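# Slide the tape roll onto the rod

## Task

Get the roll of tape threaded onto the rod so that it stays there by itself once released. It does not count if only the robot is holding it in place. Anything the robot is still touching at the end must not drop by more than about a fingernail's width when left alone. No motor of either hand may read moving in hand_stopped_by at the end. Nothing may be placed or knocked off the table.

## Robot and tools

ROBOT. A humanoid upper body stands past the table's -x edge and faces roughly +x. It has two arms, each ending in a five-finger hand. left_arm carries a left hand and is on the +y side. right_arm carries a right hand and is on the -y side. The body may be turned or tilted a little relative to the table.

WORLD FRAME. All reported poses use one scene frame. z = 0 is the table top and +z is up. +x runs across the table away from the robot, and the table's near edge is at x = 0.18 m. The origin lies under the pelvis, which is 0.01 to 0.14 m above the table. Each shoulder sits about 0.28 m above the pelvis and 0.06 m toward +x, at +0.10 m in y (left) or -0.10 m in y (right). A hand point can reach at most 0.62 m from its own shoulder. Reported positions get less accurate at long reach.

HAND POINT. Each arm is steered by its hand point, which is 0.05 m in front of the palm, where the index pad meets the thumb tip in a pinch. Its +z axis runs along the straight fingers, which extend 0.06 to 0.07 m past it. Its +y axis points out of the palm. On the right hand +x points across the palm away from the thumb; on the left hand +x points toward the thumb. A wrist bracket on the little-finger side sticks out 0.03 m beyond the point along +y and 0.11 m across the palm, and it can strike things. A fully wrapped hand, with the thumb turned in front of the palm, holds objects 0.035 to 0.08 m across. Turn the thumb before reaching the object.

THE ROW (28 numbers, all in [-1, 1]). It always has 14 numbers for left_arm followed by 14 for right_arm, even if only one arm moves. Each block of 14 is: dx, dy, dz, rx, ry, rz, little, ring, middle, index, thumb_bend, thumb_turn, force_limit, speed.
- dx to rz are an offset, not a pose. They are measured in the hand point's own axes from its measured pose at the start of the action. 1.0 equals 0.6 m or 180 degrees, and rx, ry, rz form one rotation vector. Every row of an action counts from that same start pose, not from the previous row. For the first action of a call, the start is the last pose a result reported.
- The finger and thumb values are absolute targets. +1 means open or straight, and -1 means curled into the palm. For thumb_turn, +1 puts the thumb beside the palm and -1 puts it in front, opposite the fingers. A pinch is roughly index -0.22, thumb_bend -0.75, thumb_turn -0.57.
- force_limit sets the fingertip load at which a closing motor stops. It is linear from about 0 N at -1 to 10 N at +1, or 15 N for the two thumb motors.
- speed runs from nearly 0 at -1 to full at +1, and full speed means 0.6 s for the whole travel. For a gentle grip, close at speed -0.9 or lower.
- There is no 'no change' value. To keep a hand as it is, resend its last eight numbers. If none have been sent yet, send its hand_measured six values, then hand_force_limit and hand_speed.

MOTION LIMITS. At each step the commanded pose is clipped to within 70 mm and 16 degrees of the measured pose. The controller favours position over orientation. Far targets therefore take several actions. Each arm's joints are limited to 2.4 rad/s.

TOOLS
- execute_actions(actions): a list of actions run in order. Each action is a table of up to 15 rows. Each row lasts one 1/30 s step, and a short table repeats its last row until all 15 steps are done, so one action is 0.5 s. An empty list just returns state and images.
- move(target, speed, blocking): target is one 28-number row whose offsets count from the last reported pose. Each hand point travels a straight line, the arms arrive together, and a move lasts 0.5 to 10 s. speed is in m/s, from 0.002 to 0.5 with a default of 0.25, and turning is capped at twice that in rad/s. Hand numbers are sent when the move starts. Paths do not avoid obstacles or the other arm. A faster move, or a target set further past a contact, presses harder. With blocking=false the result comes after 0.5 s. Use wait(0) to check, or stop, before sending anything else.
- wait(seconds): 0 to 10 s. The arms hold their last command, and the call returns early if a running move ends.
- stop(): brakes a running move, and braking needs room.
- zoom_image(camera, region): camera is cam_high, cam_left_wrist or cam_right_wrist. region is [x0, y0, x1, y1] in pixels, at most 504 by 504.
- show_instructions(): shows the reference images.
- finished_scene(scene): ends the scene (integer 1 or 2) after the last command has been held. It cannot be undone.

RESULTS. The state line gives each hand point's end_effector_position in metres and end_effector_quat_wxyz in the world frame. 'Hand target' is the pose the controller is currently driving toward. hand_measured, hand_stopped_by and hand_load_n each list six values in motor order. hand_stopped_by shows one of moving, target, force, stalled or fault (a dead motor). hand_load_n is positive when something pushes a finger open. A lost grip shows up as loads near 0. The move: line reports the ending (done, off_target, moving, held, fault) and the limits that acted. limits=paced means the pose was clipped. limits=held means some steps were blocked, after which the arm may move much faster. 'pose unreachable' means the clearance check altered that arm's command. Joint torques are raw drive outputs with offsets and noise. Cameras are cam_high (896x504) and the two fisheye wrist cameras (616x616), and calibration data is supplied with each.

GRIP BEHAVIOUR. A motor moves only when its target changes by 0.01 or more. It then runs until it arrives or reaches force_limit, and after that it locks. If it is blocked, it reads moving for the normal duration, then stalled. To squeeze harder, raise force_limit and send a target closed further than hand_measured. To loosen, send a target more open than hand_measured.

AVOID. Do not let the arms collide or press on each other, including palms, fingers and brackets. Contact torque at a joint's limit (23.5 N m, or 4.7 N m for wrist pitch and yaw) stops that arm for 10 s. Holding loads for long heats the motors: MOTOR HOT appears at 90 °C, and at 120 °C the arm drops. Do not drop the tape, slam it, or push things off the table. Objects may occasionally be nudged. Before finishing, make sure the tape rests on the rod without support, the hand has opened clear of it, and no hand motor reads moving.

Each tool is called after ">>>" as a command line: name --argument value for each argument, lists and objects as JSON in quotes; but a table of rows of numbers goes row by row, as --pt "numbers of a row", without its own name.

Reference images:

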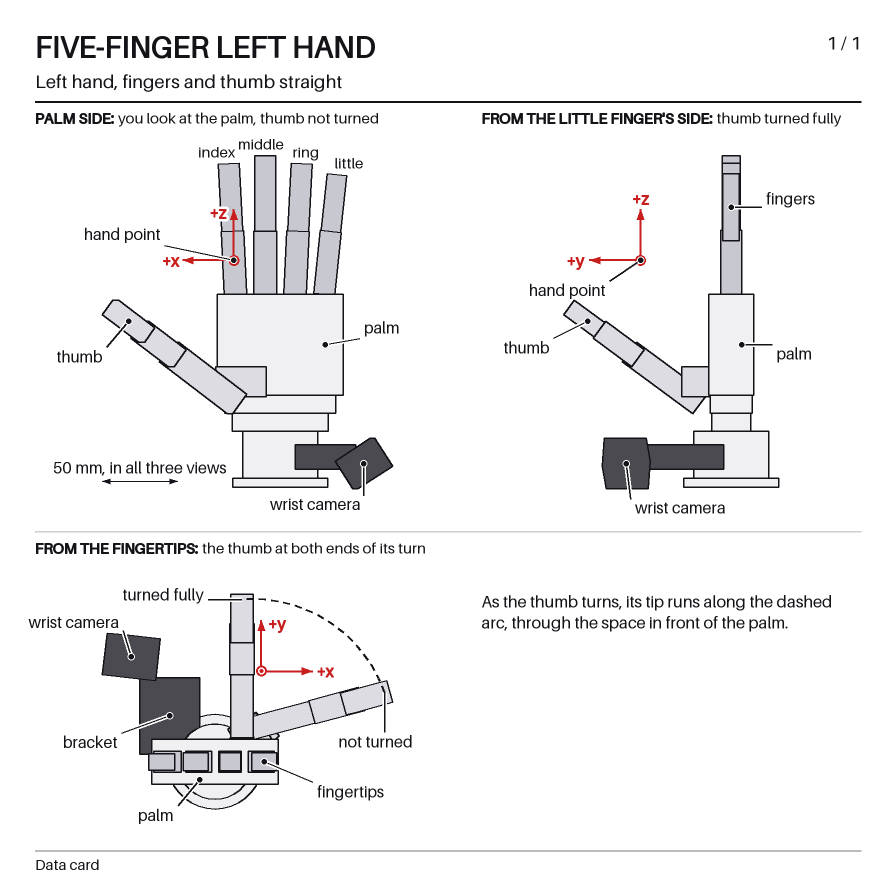

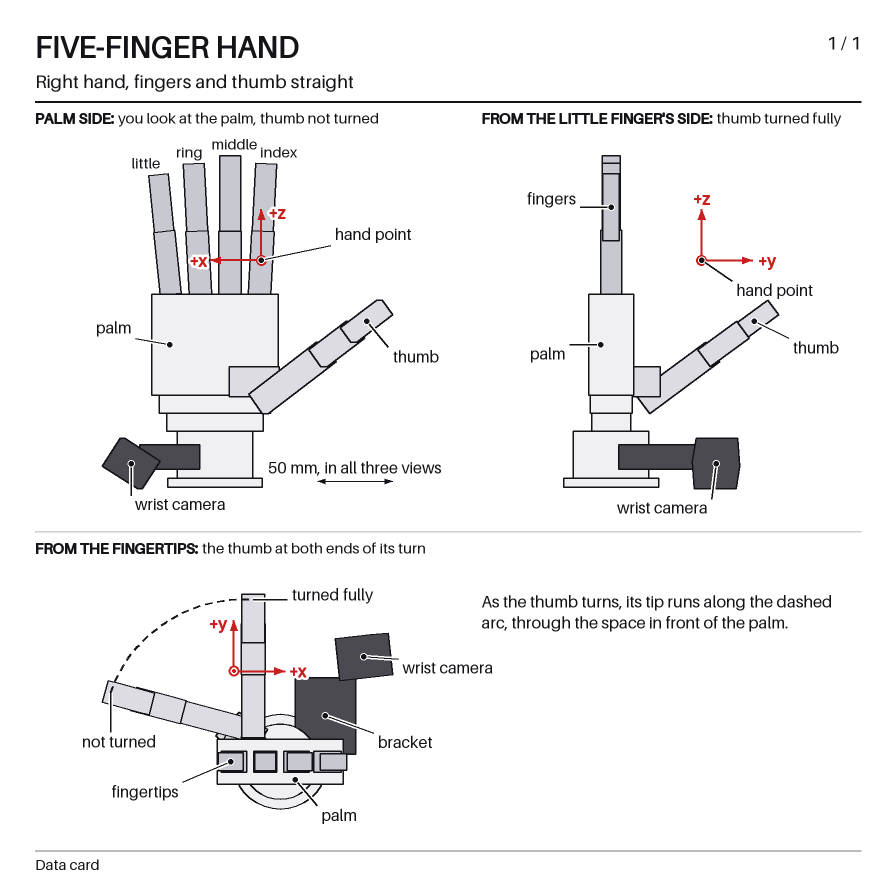

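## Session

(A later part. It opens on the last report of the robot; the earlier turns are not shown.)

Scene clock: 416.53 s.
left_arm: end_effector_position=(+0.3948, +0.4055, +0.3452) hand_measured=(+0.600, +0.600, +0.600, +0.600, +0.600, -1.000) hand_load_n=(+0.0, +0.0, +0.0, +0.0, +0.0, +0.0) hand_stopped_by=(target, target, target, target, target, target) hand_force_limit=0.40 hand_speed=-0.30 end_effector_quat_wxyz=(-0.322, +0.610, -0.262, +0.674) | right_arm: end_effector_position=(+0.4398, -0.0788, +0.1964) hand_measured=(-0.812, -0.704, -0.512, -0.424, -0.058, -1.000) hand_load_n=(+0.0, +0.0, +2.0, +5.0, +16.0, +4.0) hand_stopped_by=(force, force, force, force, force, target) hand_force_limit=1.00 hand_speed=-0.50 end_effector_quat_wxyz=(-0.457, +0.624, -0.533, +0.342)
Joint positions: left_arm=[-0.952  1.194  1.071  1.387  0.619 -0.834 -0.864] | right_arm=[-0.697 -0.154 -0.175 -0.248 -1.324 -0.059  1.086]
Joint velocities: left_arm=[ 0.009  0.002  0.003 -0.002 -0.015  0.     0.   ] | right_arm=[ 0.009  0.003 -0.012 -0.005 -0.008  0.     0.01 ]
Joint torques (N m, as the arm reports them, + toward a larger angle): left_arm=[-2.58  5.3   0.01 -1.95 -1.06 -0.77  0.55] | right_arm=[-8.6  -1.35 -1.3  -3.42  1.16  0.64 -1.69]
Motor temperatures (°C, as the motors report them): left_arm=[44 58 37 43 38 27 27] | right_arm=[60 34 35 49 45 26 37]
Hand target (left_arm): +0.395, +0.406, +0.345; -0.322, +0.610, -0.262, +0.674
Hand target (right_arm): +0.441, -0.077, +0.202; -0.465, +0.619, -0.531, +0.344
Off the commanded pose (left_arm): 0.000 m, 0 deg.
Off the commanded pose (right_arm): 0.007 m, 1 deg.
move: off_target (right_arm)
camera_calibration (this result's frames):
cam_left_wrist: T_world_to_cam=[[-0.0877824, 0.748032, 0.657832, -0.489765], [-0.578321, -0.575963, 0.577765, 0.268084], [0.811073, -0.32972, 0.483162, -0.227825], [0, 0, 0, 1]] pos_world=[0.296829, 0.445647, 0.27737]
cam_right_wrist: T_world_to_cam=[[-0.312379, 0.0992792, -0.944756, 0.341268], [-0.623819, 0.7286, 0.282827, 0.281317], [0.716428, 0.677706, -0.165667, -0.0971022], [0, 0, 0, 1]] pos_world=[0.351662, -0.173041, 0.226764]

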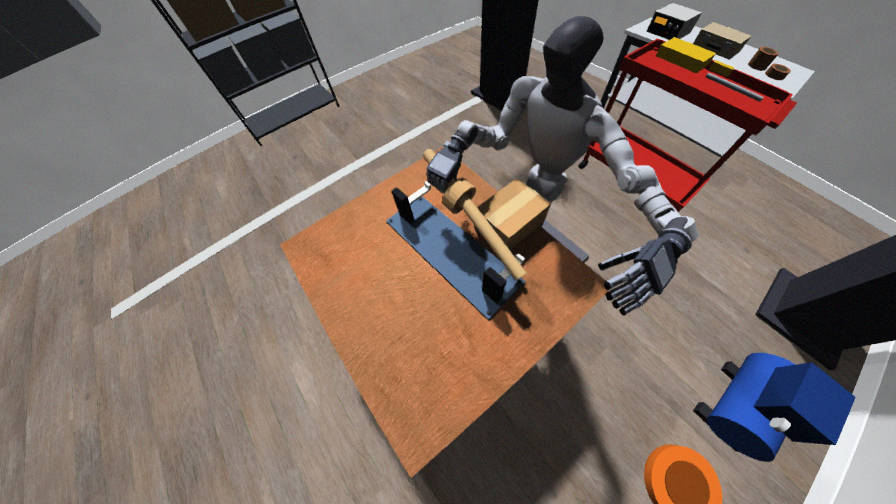

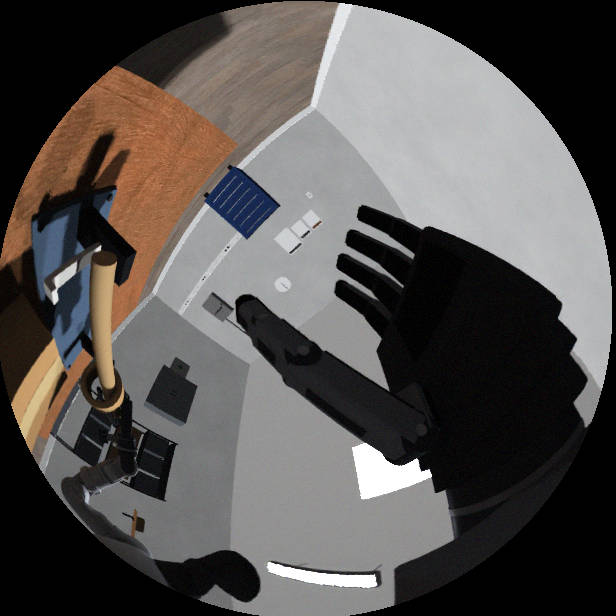

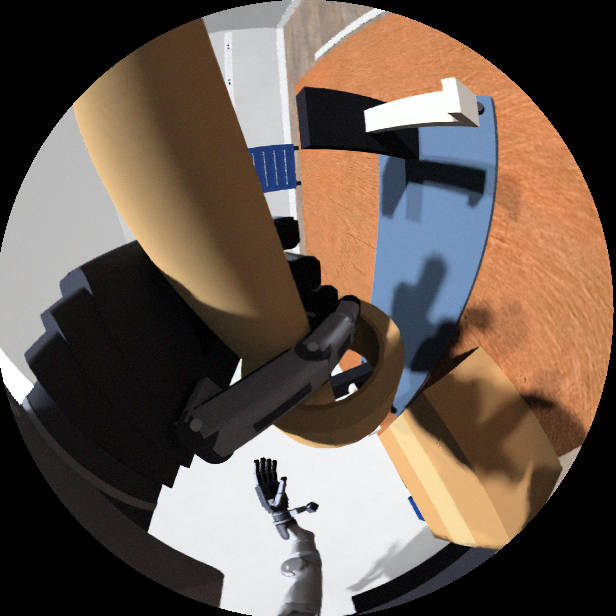

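>>> move --target '[0,0,0,0,0,0,0.6,0.6,0.6,0.6,0.6,-1,0.4,-0.3,0.008,0.05,0.016,0,0,0,-1,-1,-1,-1,-0.9,-1,1,-0.5]' --speed 0.03

>>> zoom_image --camera "cam_high" --region '[350,110,650,330]'

Scene clock: 422.80 s.
left_arm: end_effector_position=(+0.3948, +0.4055, +0.3452) hand_measured=(+0.600, +0.600, +0.600, +0.600, +0.600, -1.000) hand_load_n=(+0.0, +0.0, +0.0, +0.0, +0.0, +0.0) hand_stopped_by=(target, target, target, target, target, target) hand_force_limit=0.40 hand_speed=-0.30 end_effector_quat_wxyz=(-0.322, +0.610, -0.262, +0.674) | right_arm: end_effector_position=(+0.4374, -0.0858, +0.1594) hand_measured=(-0.812, -0.704, -0.512, -0.424, -0.058, -1.000) hand_load_n=(+0.0, +0.0, +2.0, +5.0, +16.0, +4.0) hand_stopped_by=(force, force, force, force, force, target) hand_force_limit=1.00 hand_speed=-0.50 end_effector_quat_wxyz=(-0.449, +0.627, -0.539, +0.339)
Joint positions: left_arm=[-0.952  1.194  1.071  1.387  0.619 -0.834 -0.864] | right_arm=[-0.597 -0.154 -0.167 -0.183 -1.327 -0.094  0.947]
Joint velocities: left_arm=[-0.006  0.006 -0.006  0.005  0.     0.     0.   ] | right_arm=[0.    0.003 0.    0.005 0.    0.    0.   ]
Joint torques (N m, as the arm reports them, + toward a larger angle): left_arm=[-2.58  5.3   0.   -1.94 -1.06 -0.77  0.56] | right_arm=[-8.54 -1.49  0.21 -2.92  0.83  0.37 -2.05]
Motor temperatures (°C, as the motors report them): left_arm=[44 58 37 43 38 27 27] | right_arm=[60 34 35 49 45 26 38]
Hand target (left_arm): +0.395, +0.406, +0.345; -0.322, +0.610, -0.262, +0.674
Hand target (right_arm): +0.440, -0.084, +0.165; -0.455, +0.624, -0.533, +0.344
Off the commanded pose (left_arm): 0.000 m, 0 deg.
Off the commanded pose (right_arm): 0.007 m, 1 deg.
move: off_target (right_arm)
camera_calibration (this result's frames):
cam_left_wrist: T_world_to_cam=[[-0.0877824, 0.748032, 0.657832, -0.489765], [-0.578321, -0.575963, 0.577765, 0.268084], [0.811073, -0.32972, 0.483162, -0.227825], [0, 0, 0, 1]] pos_world=[0.296829, 0.445647, 0.27737]
cam_right_wrist: T_world_to_cam=[[-0.329743, 0.0958737, -0.93919, 0.312681], [-0.612782, 0.735047, 0.290178, 0.289985], [0.71817, 0.671203, -0.183627, -0.0952258], [0, 0, 0, 1]] pos_world=[0.349191, -0.179215, 0.192033]

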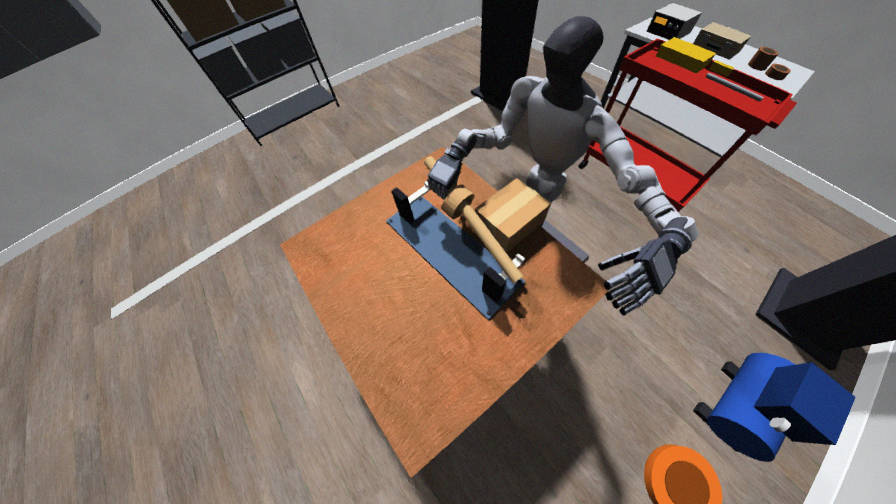

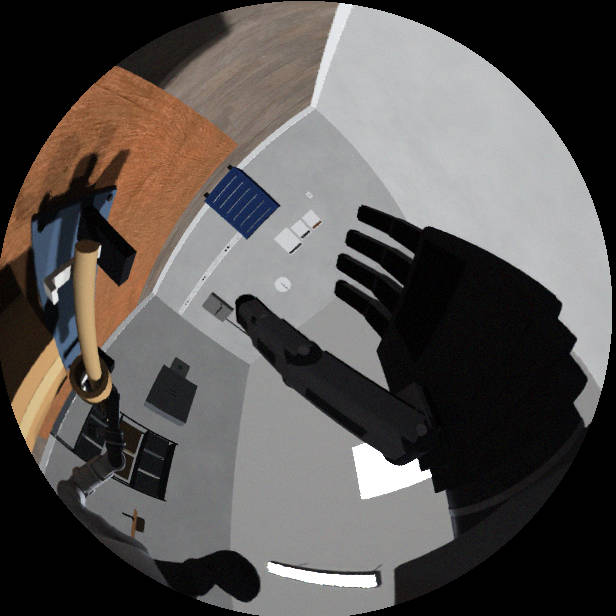

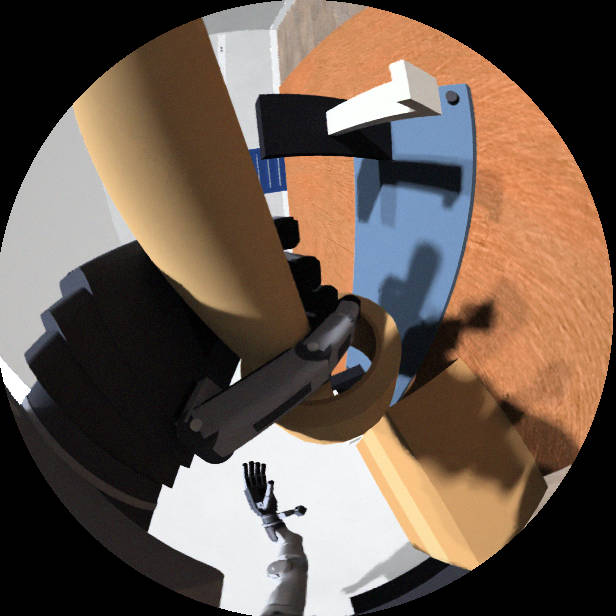

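Region (350, 110, 650, 330) of cam_high's 896x504 image, scaled by 1.680, with more detail than that image has; it fills the top 370 rows of this view, and the rest is white.

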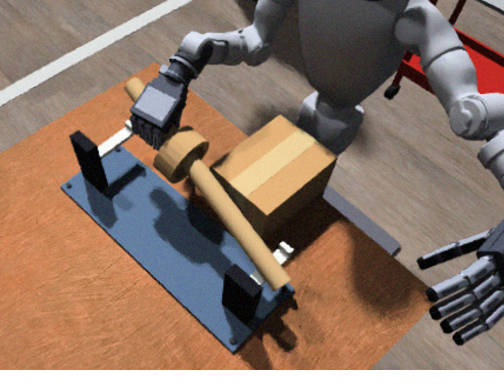

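>>> move --target '[0,0,0,0,0,0,0.6,0.6,0.6,0.6,0.6,-1,0.4,-0.3,-0.036,0,0.004,0,0,0,-1,-1,-1,-1,-0.9,-1,1,-0.5]' --speed 0.03

>>> move --target '[0,0,0,0,0,0,0.6,0.6,0.6,0.6,0.6,-1,0.4,-0.3,0.006,-0.017,0.055,0,0,0,-1,-1,-1,-1,-0.9,-1,1,-0.5]' --speed 0.03

>>> zoom_image --camera "cam_high" --region '[350,110,650,330]'

Scene clock: 429.27 s.
left_arm: end_effector_position=(+0.3948, +0.4055, +0.3452) hand_measured=(+0.600, +0.600, +0.600, +0.600, +0.600, -1.000) hand_load_n=(+0.0, +0.0, +0.0, +0.0, +0.0, +0.0) hand_stopped_by=(target, target, target, target, target, target) hand_force_limit=0.40 hand_speed=-0.30 end_effector_quat_wxyz=(-0.322, +0.610, -0.262, +0.674) | right_arm: end_effector_position=(+0.4330, -0.0653, +0.1541) hand_measured=(-0.812, -0.704, -0.512, -0.424, -0.058, -1.000) hand_load_n=(+0.0, +0.0, +2.0, +5.0, +15.5, +3.0) hand_stopped_by=(force, force, force, force, force, target) hand_force_limit=1.00 hand_speed=-0.50 end_effector_quat_wxyz=(-0.444, +0.630, -0.543, +0.334)
Joint positions: left_arm=[-0.952  1.194  1.071  1.387  0.619 -0.834 -0.864] | right_arm=[-0.594 -0.087 -0.103 -0.199 -1.401 -0.041  0.958]
Joint velocities: left_arm=[-0.009  0.003 -0.003 -0.008 -0.008  0.     0.   ] | right_arm=[-0.011  0.    -0.005  0.    -0.006  0.     0.   ]
Joint torques (N m, as the arm reports them, + toward a larger angle): left_arm=[-2.58  5.29  0.01 -1.94 -1.07 -0.77  0.56] | right_arm=[-8.18 -1.08 -0.18 -3.73  0.9   0.58 -1.6 ]
Motor temperatures (°C, as the motors report them): left_arm=[44 58 37 43 38 27 27] | right_arm=[60 33 35 50 45 26 39]
Hand target (left_arm): +0.395, +0.406, +0.345; -0.322, +0.610, -0.262, +0.674
Hand target (right_arm): +0.435, -0.064, +0.159; -0.448, +0.627, -0.540, +0.339
Off the commanded pose (left_arm): 0.000 m, 0 deg.
Off the commanded pose (right_arm): 0.006 m, 1 deg.
move: off_target (right_arm)
camera_calibration (this result's frames):
cam_left_wrist: T_world_to_cam=[[-0.0877823, 0.748032, 0.657832, -0.489765], [-0.578321, -0.575963, 0.577764, 0.268084], [0.811073, -0.329721, 0.483162, -0.227825], [0, 0, 0, 1]] pos_world=[0.296829, 0.445647, 0.27737]
cam_right_wrist: T_world_to_cam=[[-0.345877, 0.0969481, -0.933258, 0.310445], [-0.607558, 0.734826, 0.301503, 0.2697], [0.715013, 0.671291, -0.195258, -0.103693], [0, 0, 0, 1]] pos_world=[0.345375, -0.158672, 0.188163]

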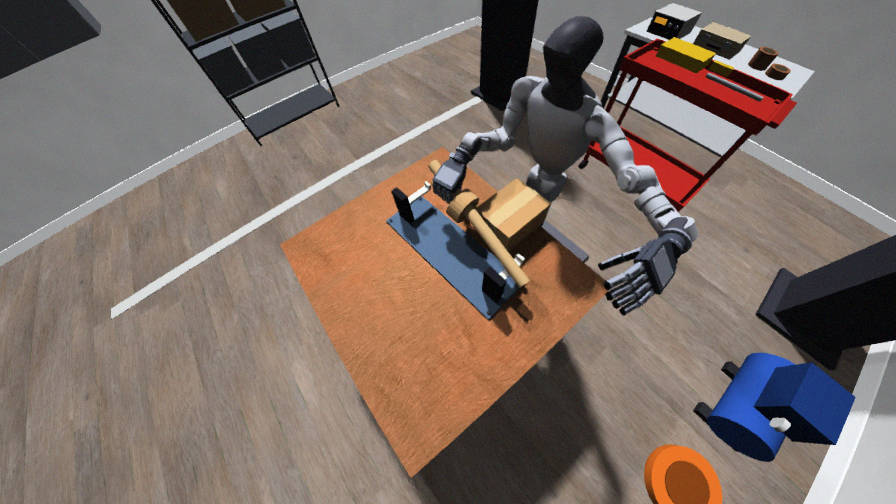

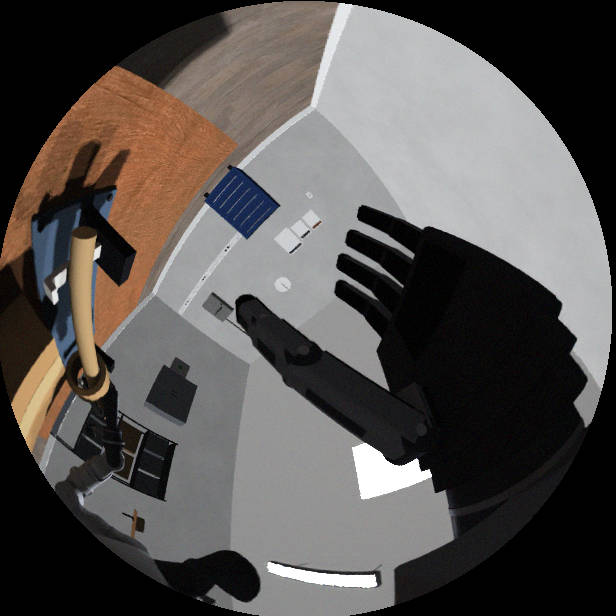

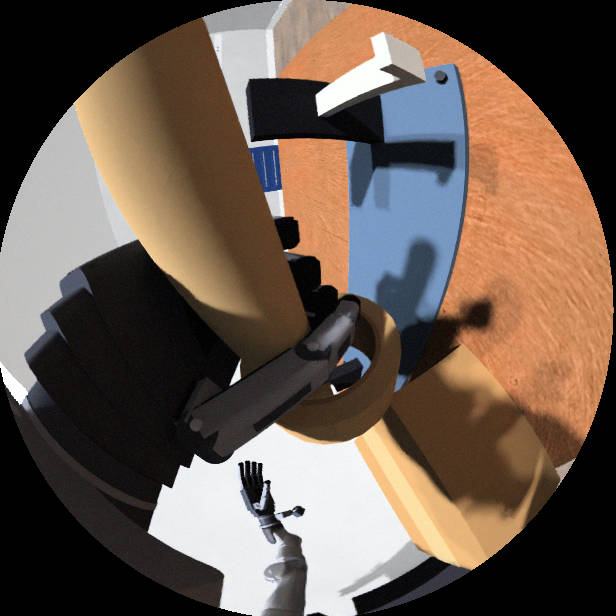

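Scene clock: 430.70 s.
left_arm: end_effector_position=(+0.3948, +0.4055, +0.3452) hand_measured=(+0.600, +0.600, +0.600, +0.600, +0.600, -1.000) hand_load_n=(+0.0, +0.0, +0.0, +0.0, +0.0, +0.0) hand_stopped_by=(target, target, target, target, target, target) hand_force_limit=0.40 hand_speed=-0.30 end_effector_quat_wxyz=(-0.322, +0.610, -0.262, +0.674) | right_arm: end_effector_position=(+0.4645, -0.0567, +0.1473) hand_measured=(-0.812, -0.704, -0.512, -0.424, -0.058, -1.000) hand_load_n=(+0.0, +3.0, +2.0, +0.0, +15.5, +2.5) hand_stopped_by=(force, force, force, force, force, target) hand_force_limit=1.00 hand_speed=-0.50 end_effector_quat_wxyz=(-0.444, +0.633, -0.544, +0.326)
Joint positions: left_arm=[-0.952  1.194  1.071  1.387  0.619 -0.834 -0.864] | right_arm=[-0.739 -0.1   -0.111  0.06  -1.398 -0.046  0.853]
Joint velocities: left_arm=[ 0.002  0.005 -0.005 -0.003  0.008  0.     0.   ] | right_arm=[-0.008 -0.008  0.003  0.008 -0.006  0.    -0.002]
Joint torques (N m, as the arm reports them, + toward a larger angle): left_arm=[-2.59  5.28  0.01 -1.94 -1.09 -0.77  0.56] | right_arm=[-9.33 -1.86 -0.66 -3.15  0.83  0.28 -1.72]
Motor temperatures (°C, as the motors report them): left_arm=[44 58 37 43 38 27 27] | right_arm=[60 33 35 50 45 26 39]
Hand target (left_arm): +0.395, +0.406, +0.345; -0.322, +0.610, -0.262, +0.674
Hand target (right_arm): +0.467, -0.059, +0.151; -0.445, +0.631, -0.542, +0.333
Off the commanded pose (left_arm): 0.000 m, 0 deg.
Off the commanded pose (right_arm): 0.007 m, 1 deg.
move: off_target (right_arm)
camera_calibration (this result's frames):
cam_left_wrist: T_world_to_cam=[[-0.0877824, 0.748032, 0.657832, -0.489765], [-0.578321, -0.575963, 0.577764, 0.268084], [0.811073, -0.32972, 0.483162, -0.227825], [0, 0, 0, 1]] pos_world=[0.296829, 0.445647, 0.27737]
cam_right_wrist: T_world_to_cam=[[-0.358731, 0.0990579, -0.92817, 0.31951], [-0.610024, 0.727755, 0.313439, 0.283582], [0.706529, 0.678646, -0.20064, -0.128159], [0, 0, 0, 1]] pos_world=[0.378158, -0.151054, 0.18196]

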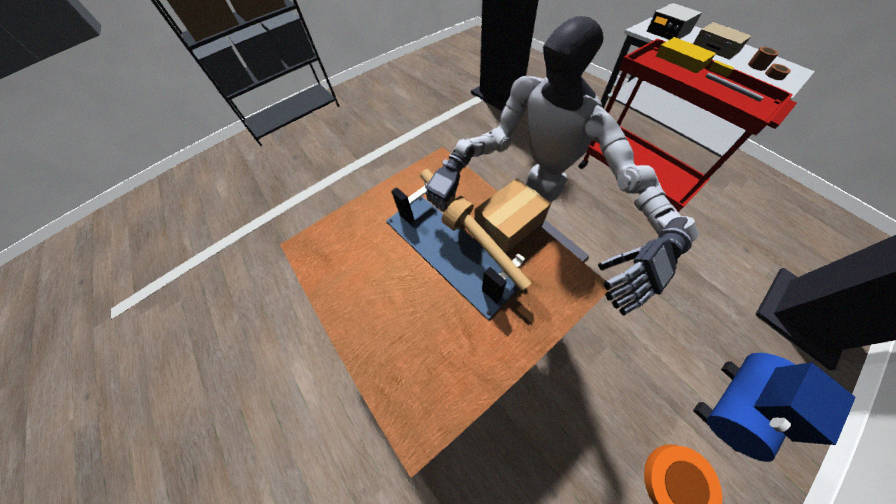

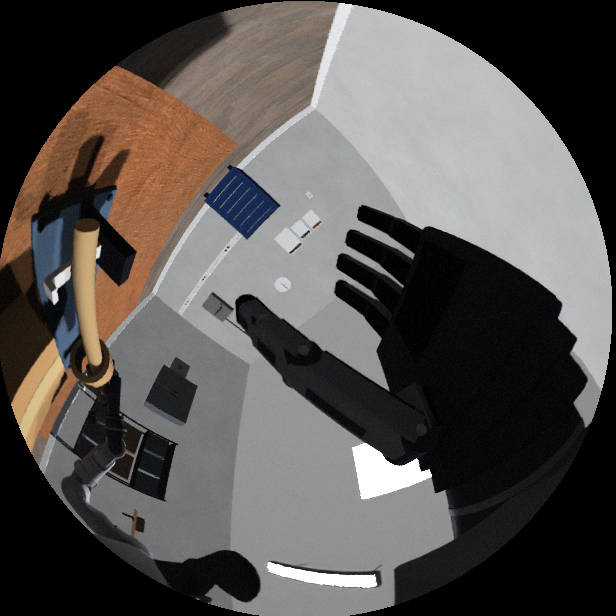

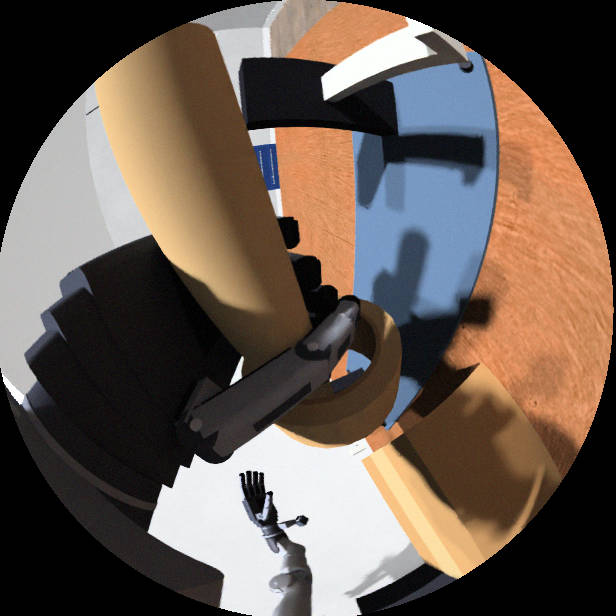

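Region (350, 110, 650, 330) of cam_high's 896x504 image, scaled by 1.680, with more detail than that image has; it fills the top 370 rows of this view, and the rest is white.

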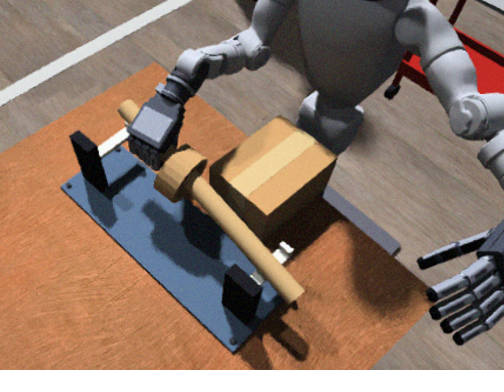

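>>> move --target '[0,0,0,0,0,0,0.6,0.6,0.6,0.6,0.6,-1,0.4,-0.3,0.005,0.025,0.025,0,0,0,-1,-1,-1,-1,-0.9,-1,1,-0.5]' --speed 0.03

>>> zoom_image --camera "cam_high" --region '[380,140,580,290]'

Scene clock: 437.00 s.
left_arm: end_effector_position=(+0.3948, +0.4055, +0.3452) hand_measured=(+0.600, +0.600, +0.600, +0.600, +0.600, -1.000) hand_load_n=(+0.0, +0.0, +0.0, +0.0, +0.0, +0.0) hand_stopped_by=(target, target, target, target, target, target) hand_force_limit=0.40 hand_speed=-0.30 end_effector_quat_wxyz=(-0.322, +0.610, -0.262, +0.674) | right_arm: end_effector_position=(+0.4724, -0.0573, +0.1266) hand_measured=(-0.812, -0.704, -0.512, -0.424, -0.058, -1.000) hand_load_n=(+1.5, +1.5, +2.0, +0.0, +15.0, +2.5) hand_stopped_by=(force, force, force, force, force, target) hand_force_limit=1.00 hand_speed=-0.50 end_effector_quat_wxyz=(-0.444, +0.629, -0.549, +0.324)
Joint positions: left_arm=[-0.952  1.194  1.071  1.387  0.619 -0.834 -0.864] | right_arm=[-0.743 -0.102 -0.111  0.186 -1.396 -0.054  0.736]
Joint velocities: left_arm=[-0.005  0.008  0.005  0.005  0.012  0.     0.   ] | right_arm=[-0.006 -0.002 -0.006  0.    -0.005  0.    -0.004]
Joint torques (N m, as the arm reports them, + toward a larger angle): left_arm=[-2.59  5.28 -0.01 -1.95 -1.05 -0.77  0.55] | right_arm=[-9.08 -2.21  0.06 -2.71  0.84 -0.17 -1.47]
Motor temperatures (°C, as the motors report them): left_arm=[44 59 37 43 38 27 27] | right_arm=[61 33 35 49 45 26 39]
Hand target (left_arm): +0.395, +0.406, +0.345; -0.322, +0.610, -0.262, +0.674
Hand target (right_arm): +0.473, -0.057, +0.128; -0.443, +0.633, -0.544, +0.327
Off the commanded pose (left_arm): 0.000 m, 0 deg.
Off the commanded pose (right_arm): 0.001 m, 1 deg.
move: done
camera_calibration (this result's frames):
cam_left_wrist: T_world_to_cam=[[-0.0877824, 0.748032, 0.657832, -0.489765], [-0.578321, -0.575963, 0.577765, 0.268084], [0.811073, -0.32972, 0.483162, -0.227825], [0, 0, 0, 1]] pos_world=[0.296829, 0.445647, 0.27737]
cam_right_wrist: T_world_to_cam=[[-0.362607, 0.111041, -0.925303, 0.305279], [-0.602036, 0.729988, 0.323527, 0.29042], [0.711386, 0.674379, -0.197848, -0.140312], [0, 0, 0, 1]] pos_world=[0.385355, -0.151279, 0.160756]

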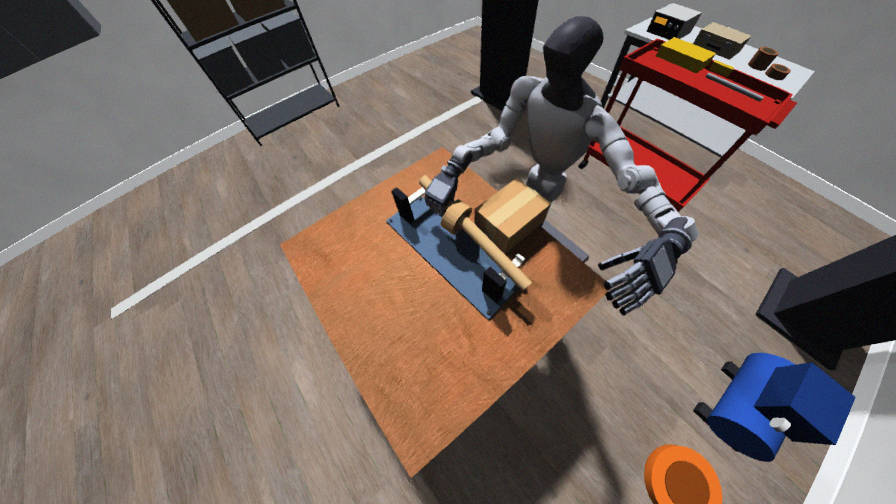

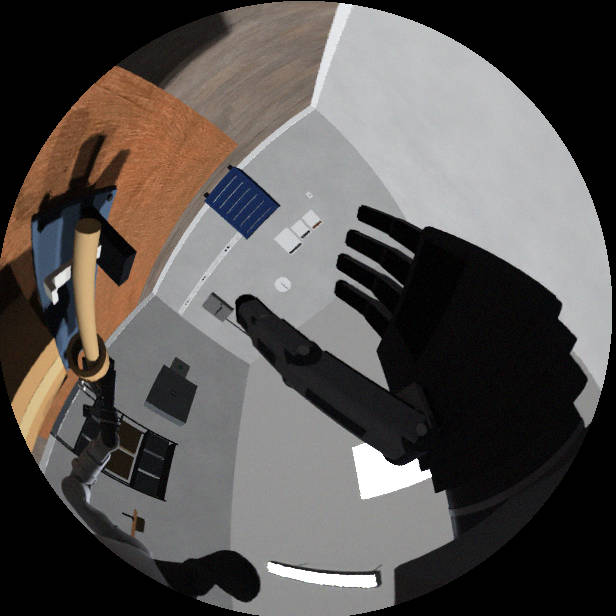

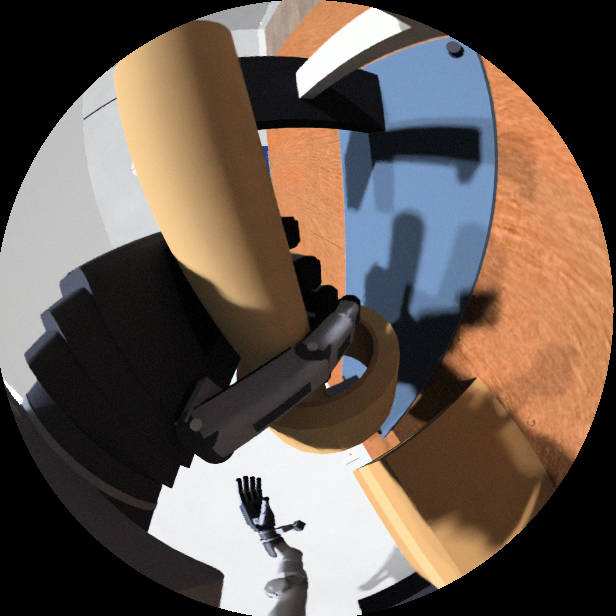

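Region (380, 140, 580, 290) of cam_high's 896x504 image, scaled by 2.520, with more detail than that image has; it fills the top 378 rows of this view, and the rest is white.

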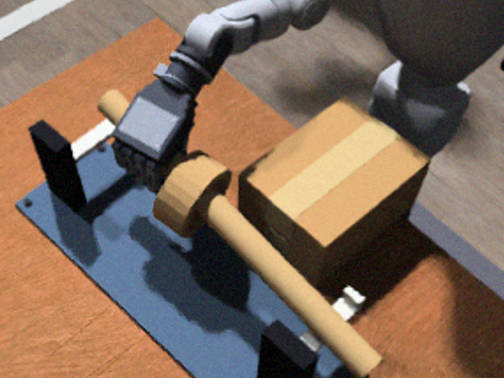

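Seems seated. Release.

>>> execute_actions --actions '[[[0,0,0,0,0,0,0.6,0.6,0.6,0.6,0.6,-1,0.4,-0.3,0,0,0,0,0,0,1,1,1,1,1,-1,0.4,0]],[[0,0,0,0,0,0,0.6,0.6,0.6,0.6,0.6,-1,0.4,-0.3,0,0,0,0,0,0,1,1,1,1,1,-1,0.4,0]],[[0,0,0,0,0,0,0.6,0.6,0.6,0.6,0.6,-1,0.4,-0.3,0,0,0,0,0,0,1,1,1,1,1,-1,0.4,0]]]'

>>> move --target '[0,0,0,0,0,0,0.6,0.6,0.6,0.6,0.6,-1,0.4,-0.3,0.025,-0.16,-0.07,0,0,0,1,1,1,1,1,-1,0.4,0]' --speed 0.08

>>> zoom_image --camera "cam_high" --region '[350,110,650,330]'

Scene clock: 445.77 s.
left_arm: end_effector_position=(+0.3948, +0.4055, +0.3452) hand_measured=(+0.600, +0.600, +0.600, +0.600, +0.600, -1.000) hand_load_n=(+0.0, +0.0, +0.0, +0.0, +0.0, +0.0) hand_stopped_by=(target, target, target, target, target, target) hand_force_limit=0.40 hand_speed=-0.30 end_effector_quat_wxyz=(-0.322, +0.610, -0.262, +0.674) | right_arm: end_effector_position=(+0.4736, -0.0573, +0.1292) hand_measured=(+1.000, +1.000, +1.000, +1.000, +1.000, -1.000) hand_load_n=(+0.0, +0.0, +0.0, +0.0, +0.0, +0.0) hand_stopped_by=(target, target, target, target, target, target) hand_force_limit=0.40 hand_speed=0.00 end_effector_quat_wxyz=(-0.448, +0.625, -0.551, +0.325)
Joint positions: left_arm=[-0.952  1.194  1.071  1.387  0.619 -0.834 -0.864] | right_arm=[-0.744 -0.102 -0.114  0.182 -1.39  -0.05   0.733]
Joint velocities: left_arm=[-0.011  0.     0.003 -0.003  0.008  0.     0.   ] | right_arm=[ 0.003  0.     0.008  0.    -0.005  0.     0.   ]
Joint torques (N m, as the arm reports them, + toward a larger angle): left_arm=[-2.58  5.27  0.02 -1.93 -1.05 -0.77  0.56] | right_arm=[-7.17 -1.86 -0.02 -2.67  0.04  0.12 -0.91]
Motor temperatures (°C, as the motors report them): left_arm=[44 59 37 43 38 27 27] | right_arm=[61 33 35 49 45 26 38]
Hand target (left_arm): +0.395, +0.406, +0.345; -0.322, +0.610, -0.262, +0.674
Hand target (right_arm): +0.474, -0.057, +0.129; -0.448, +0.625, -0.551, +0.325
Off the commanded pose (left_arm): 0.000 m, 0 deg.
Off the commanded pose (right_arm): 0.000 m, 0 deg.
camera_calibration (this result's frames):
cam_left_wrist: T_world_to_cam=[[-0.0877824, 0.748032, 0.657832, -0.489765], [-0.578321, -0.575963, 0.577765, 0.268084], [0.811073, -0.32972, 0.483162, -0.227825], [0, 0, 0, 1]] pos_world=[0.296829, 0.445647, 0.27737]
cam_right_wrist: T_world_to_cam=[[-0.355587, 0.120856, -0.926797, 0.305596], [-0.60138, 0.729491, 0.32586, 0.289583], [0.715472, 0.673229, -0.186717, -0.144114], [0, 0, 0, 1]] pos_world=[0.385925, -0.15116, 0.161953]

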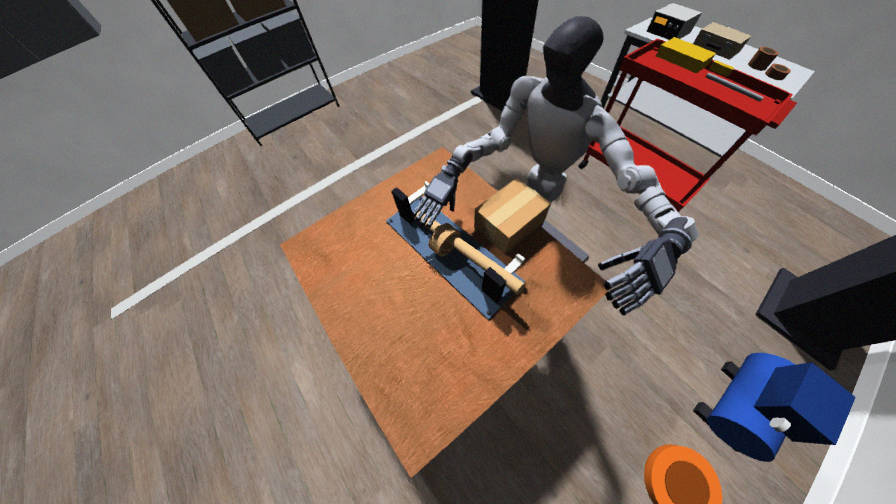

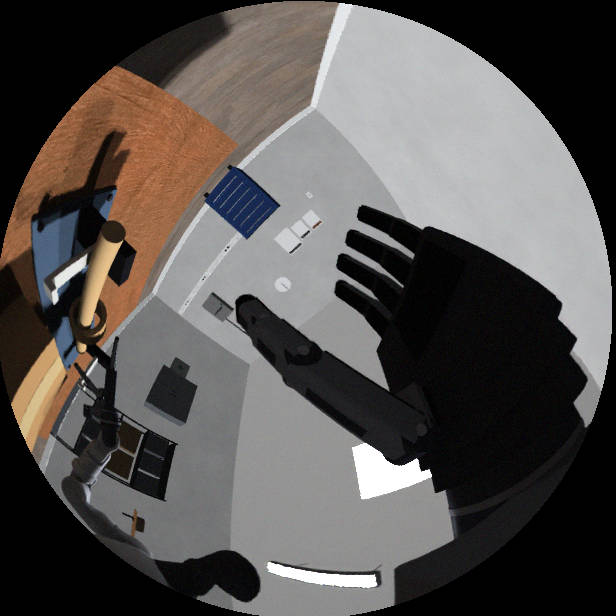

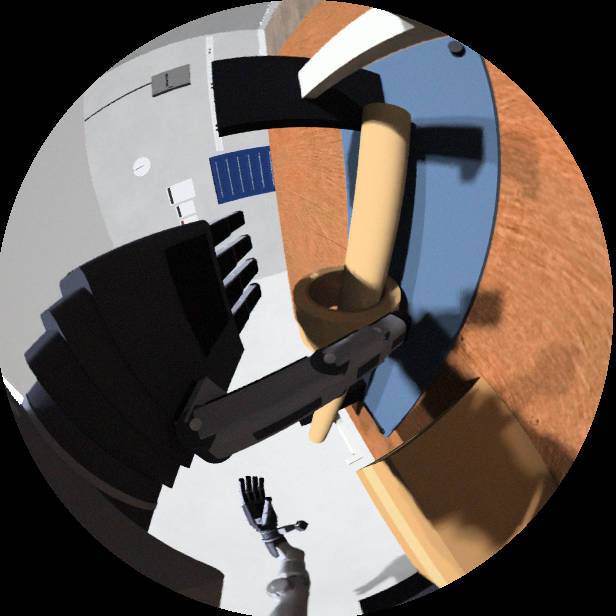

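Scene clock: 447.43 s.
left_arm: end_effector_position=(+0.3948, +0.4055, +0.3452) hand_measured=(+0.600, +0.600, +0.600, +0.600, +0.600, -1.000) hand_load_n=(+0.0, +0.0, +0.0, +0.0, +0.0, +0.0) hand_stopped_by=(target, target, target, target, target, target) hand_force_limit=0.40 hand_speed=-0.30 end_effector_quat_wxyz=(-0.322, +0.610, -0.262, +0.674) | right_arm: end_effector_position=(+0.4754, -0.0764, +0.2327) hand_measured=(+1.000, +1.000, +1.000, +1.000, +1.000, -1.000) hand_load_n=(+0.0, +0.0, +0.0, +0.0, +0.0, +0.0) hand_stopped_by=(target, target, target, target, target, target) hand_force_limit=0.40 hand_speed=0.00 end_effector_quat_wxyz=(-0.452, +0.627, -0.547, +0.322)
Joint positions: left_arm=[-0.952  1.194  1.071  1.387  0.619 -0.834 -0.864] | right_arm=[-0.985 -0.21  -0.22   0.019 -1.303 -0.045  1.156]
Joint velocities: left_arm=[ 0.     0.     0.002  0.008 -0.008  0.     0.   ] | right_arm=[-0.005  0.    -0.002 -0.003  0.006  0.     0.001]
Joint torques (N m, as the arm reports them, + toward a larger angle): left_arm=[-2.59  5.29  0.02 -1.93 -1.08 -0.77  0.56] | right_arm=[-7.82 -2.55 -0.33 -1.74  0.62  0.11 -0.72]
Motor temperatures (°C, as the motors report them): left_arm=[44 59 37 43 38 27 27] | right_arm=[61 33 35 49 45 26 38]
Hand target (left_arm): +0.395, +0.406, +0.345; -0.322, +0.610, -0.262, +0.674
Hand target (right_arm): +0.475, -0.076, +0.232; -0.452, +0.626, -0.549, +0.320
Off the commanded pose (left_arm): 0.000 m, 0 deg.
Off the commanded pose (right_arm): 0.005 m, 1 deg.
move: off_target (right_arm)
camera_calibration (this result's frames):
cam_left_wrist: T_world_to_cam=[[-0.0877823, 0.748032, 0.657832, -0.489765], [-0.578321, -0.575963, 0.577765, 0.268084], [0.811073, -0.32972, 0.483162, -0.227825], [0, 0, 0, 1]] pos_world=[0.296829, 0.445647, 0.27737]
cam_right_wrist: T_world_to_cam=[[-0.354281, 0.120473, -0.927346, 0.403993], [-0.609433, 0.722409, 0.326675, 0.274021], [0.709279, 0.68089, -0.182515, -0.110714], [0, 0, 0, 1]] pos_world=[0.388651, -0.171241, 0.264919]

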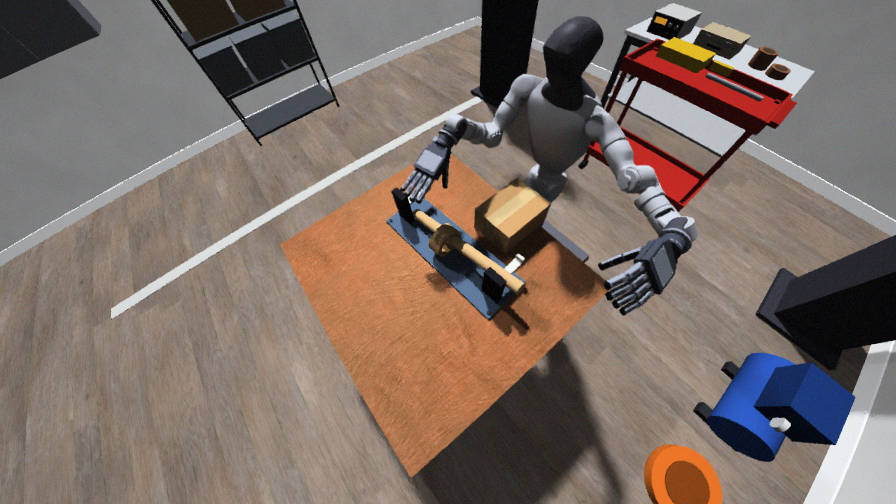

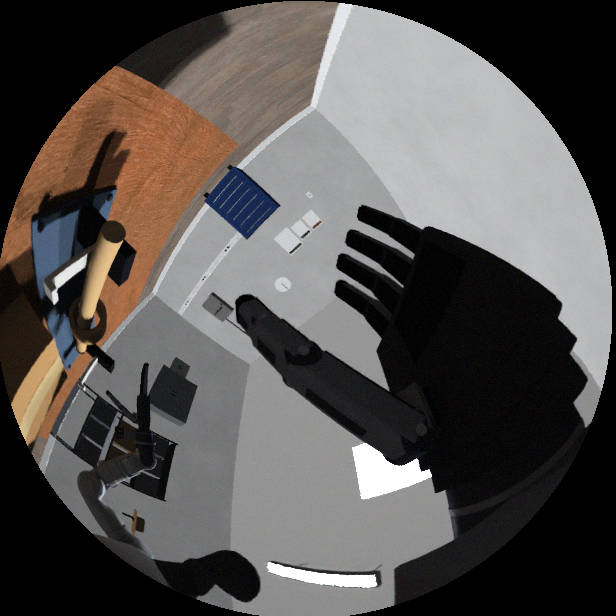

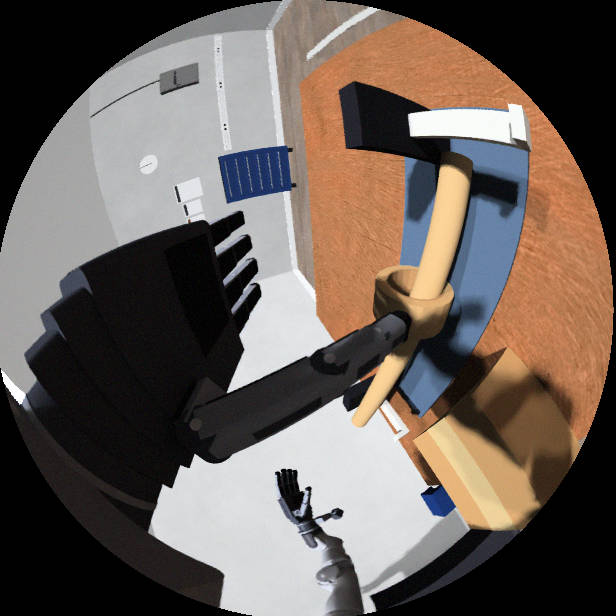

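Region (350, 110, 650, 330) of cam_high's 896x504 image, scaled by 1.680, with more detail than that image has; it fills the top 370 rows of this view, and the rest is white.

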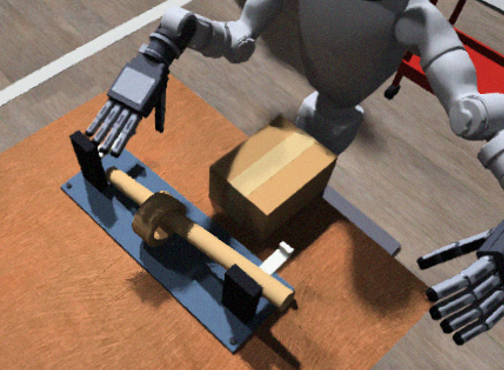

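>>> finished_scene --scene 1

The scene is finished: the task was done.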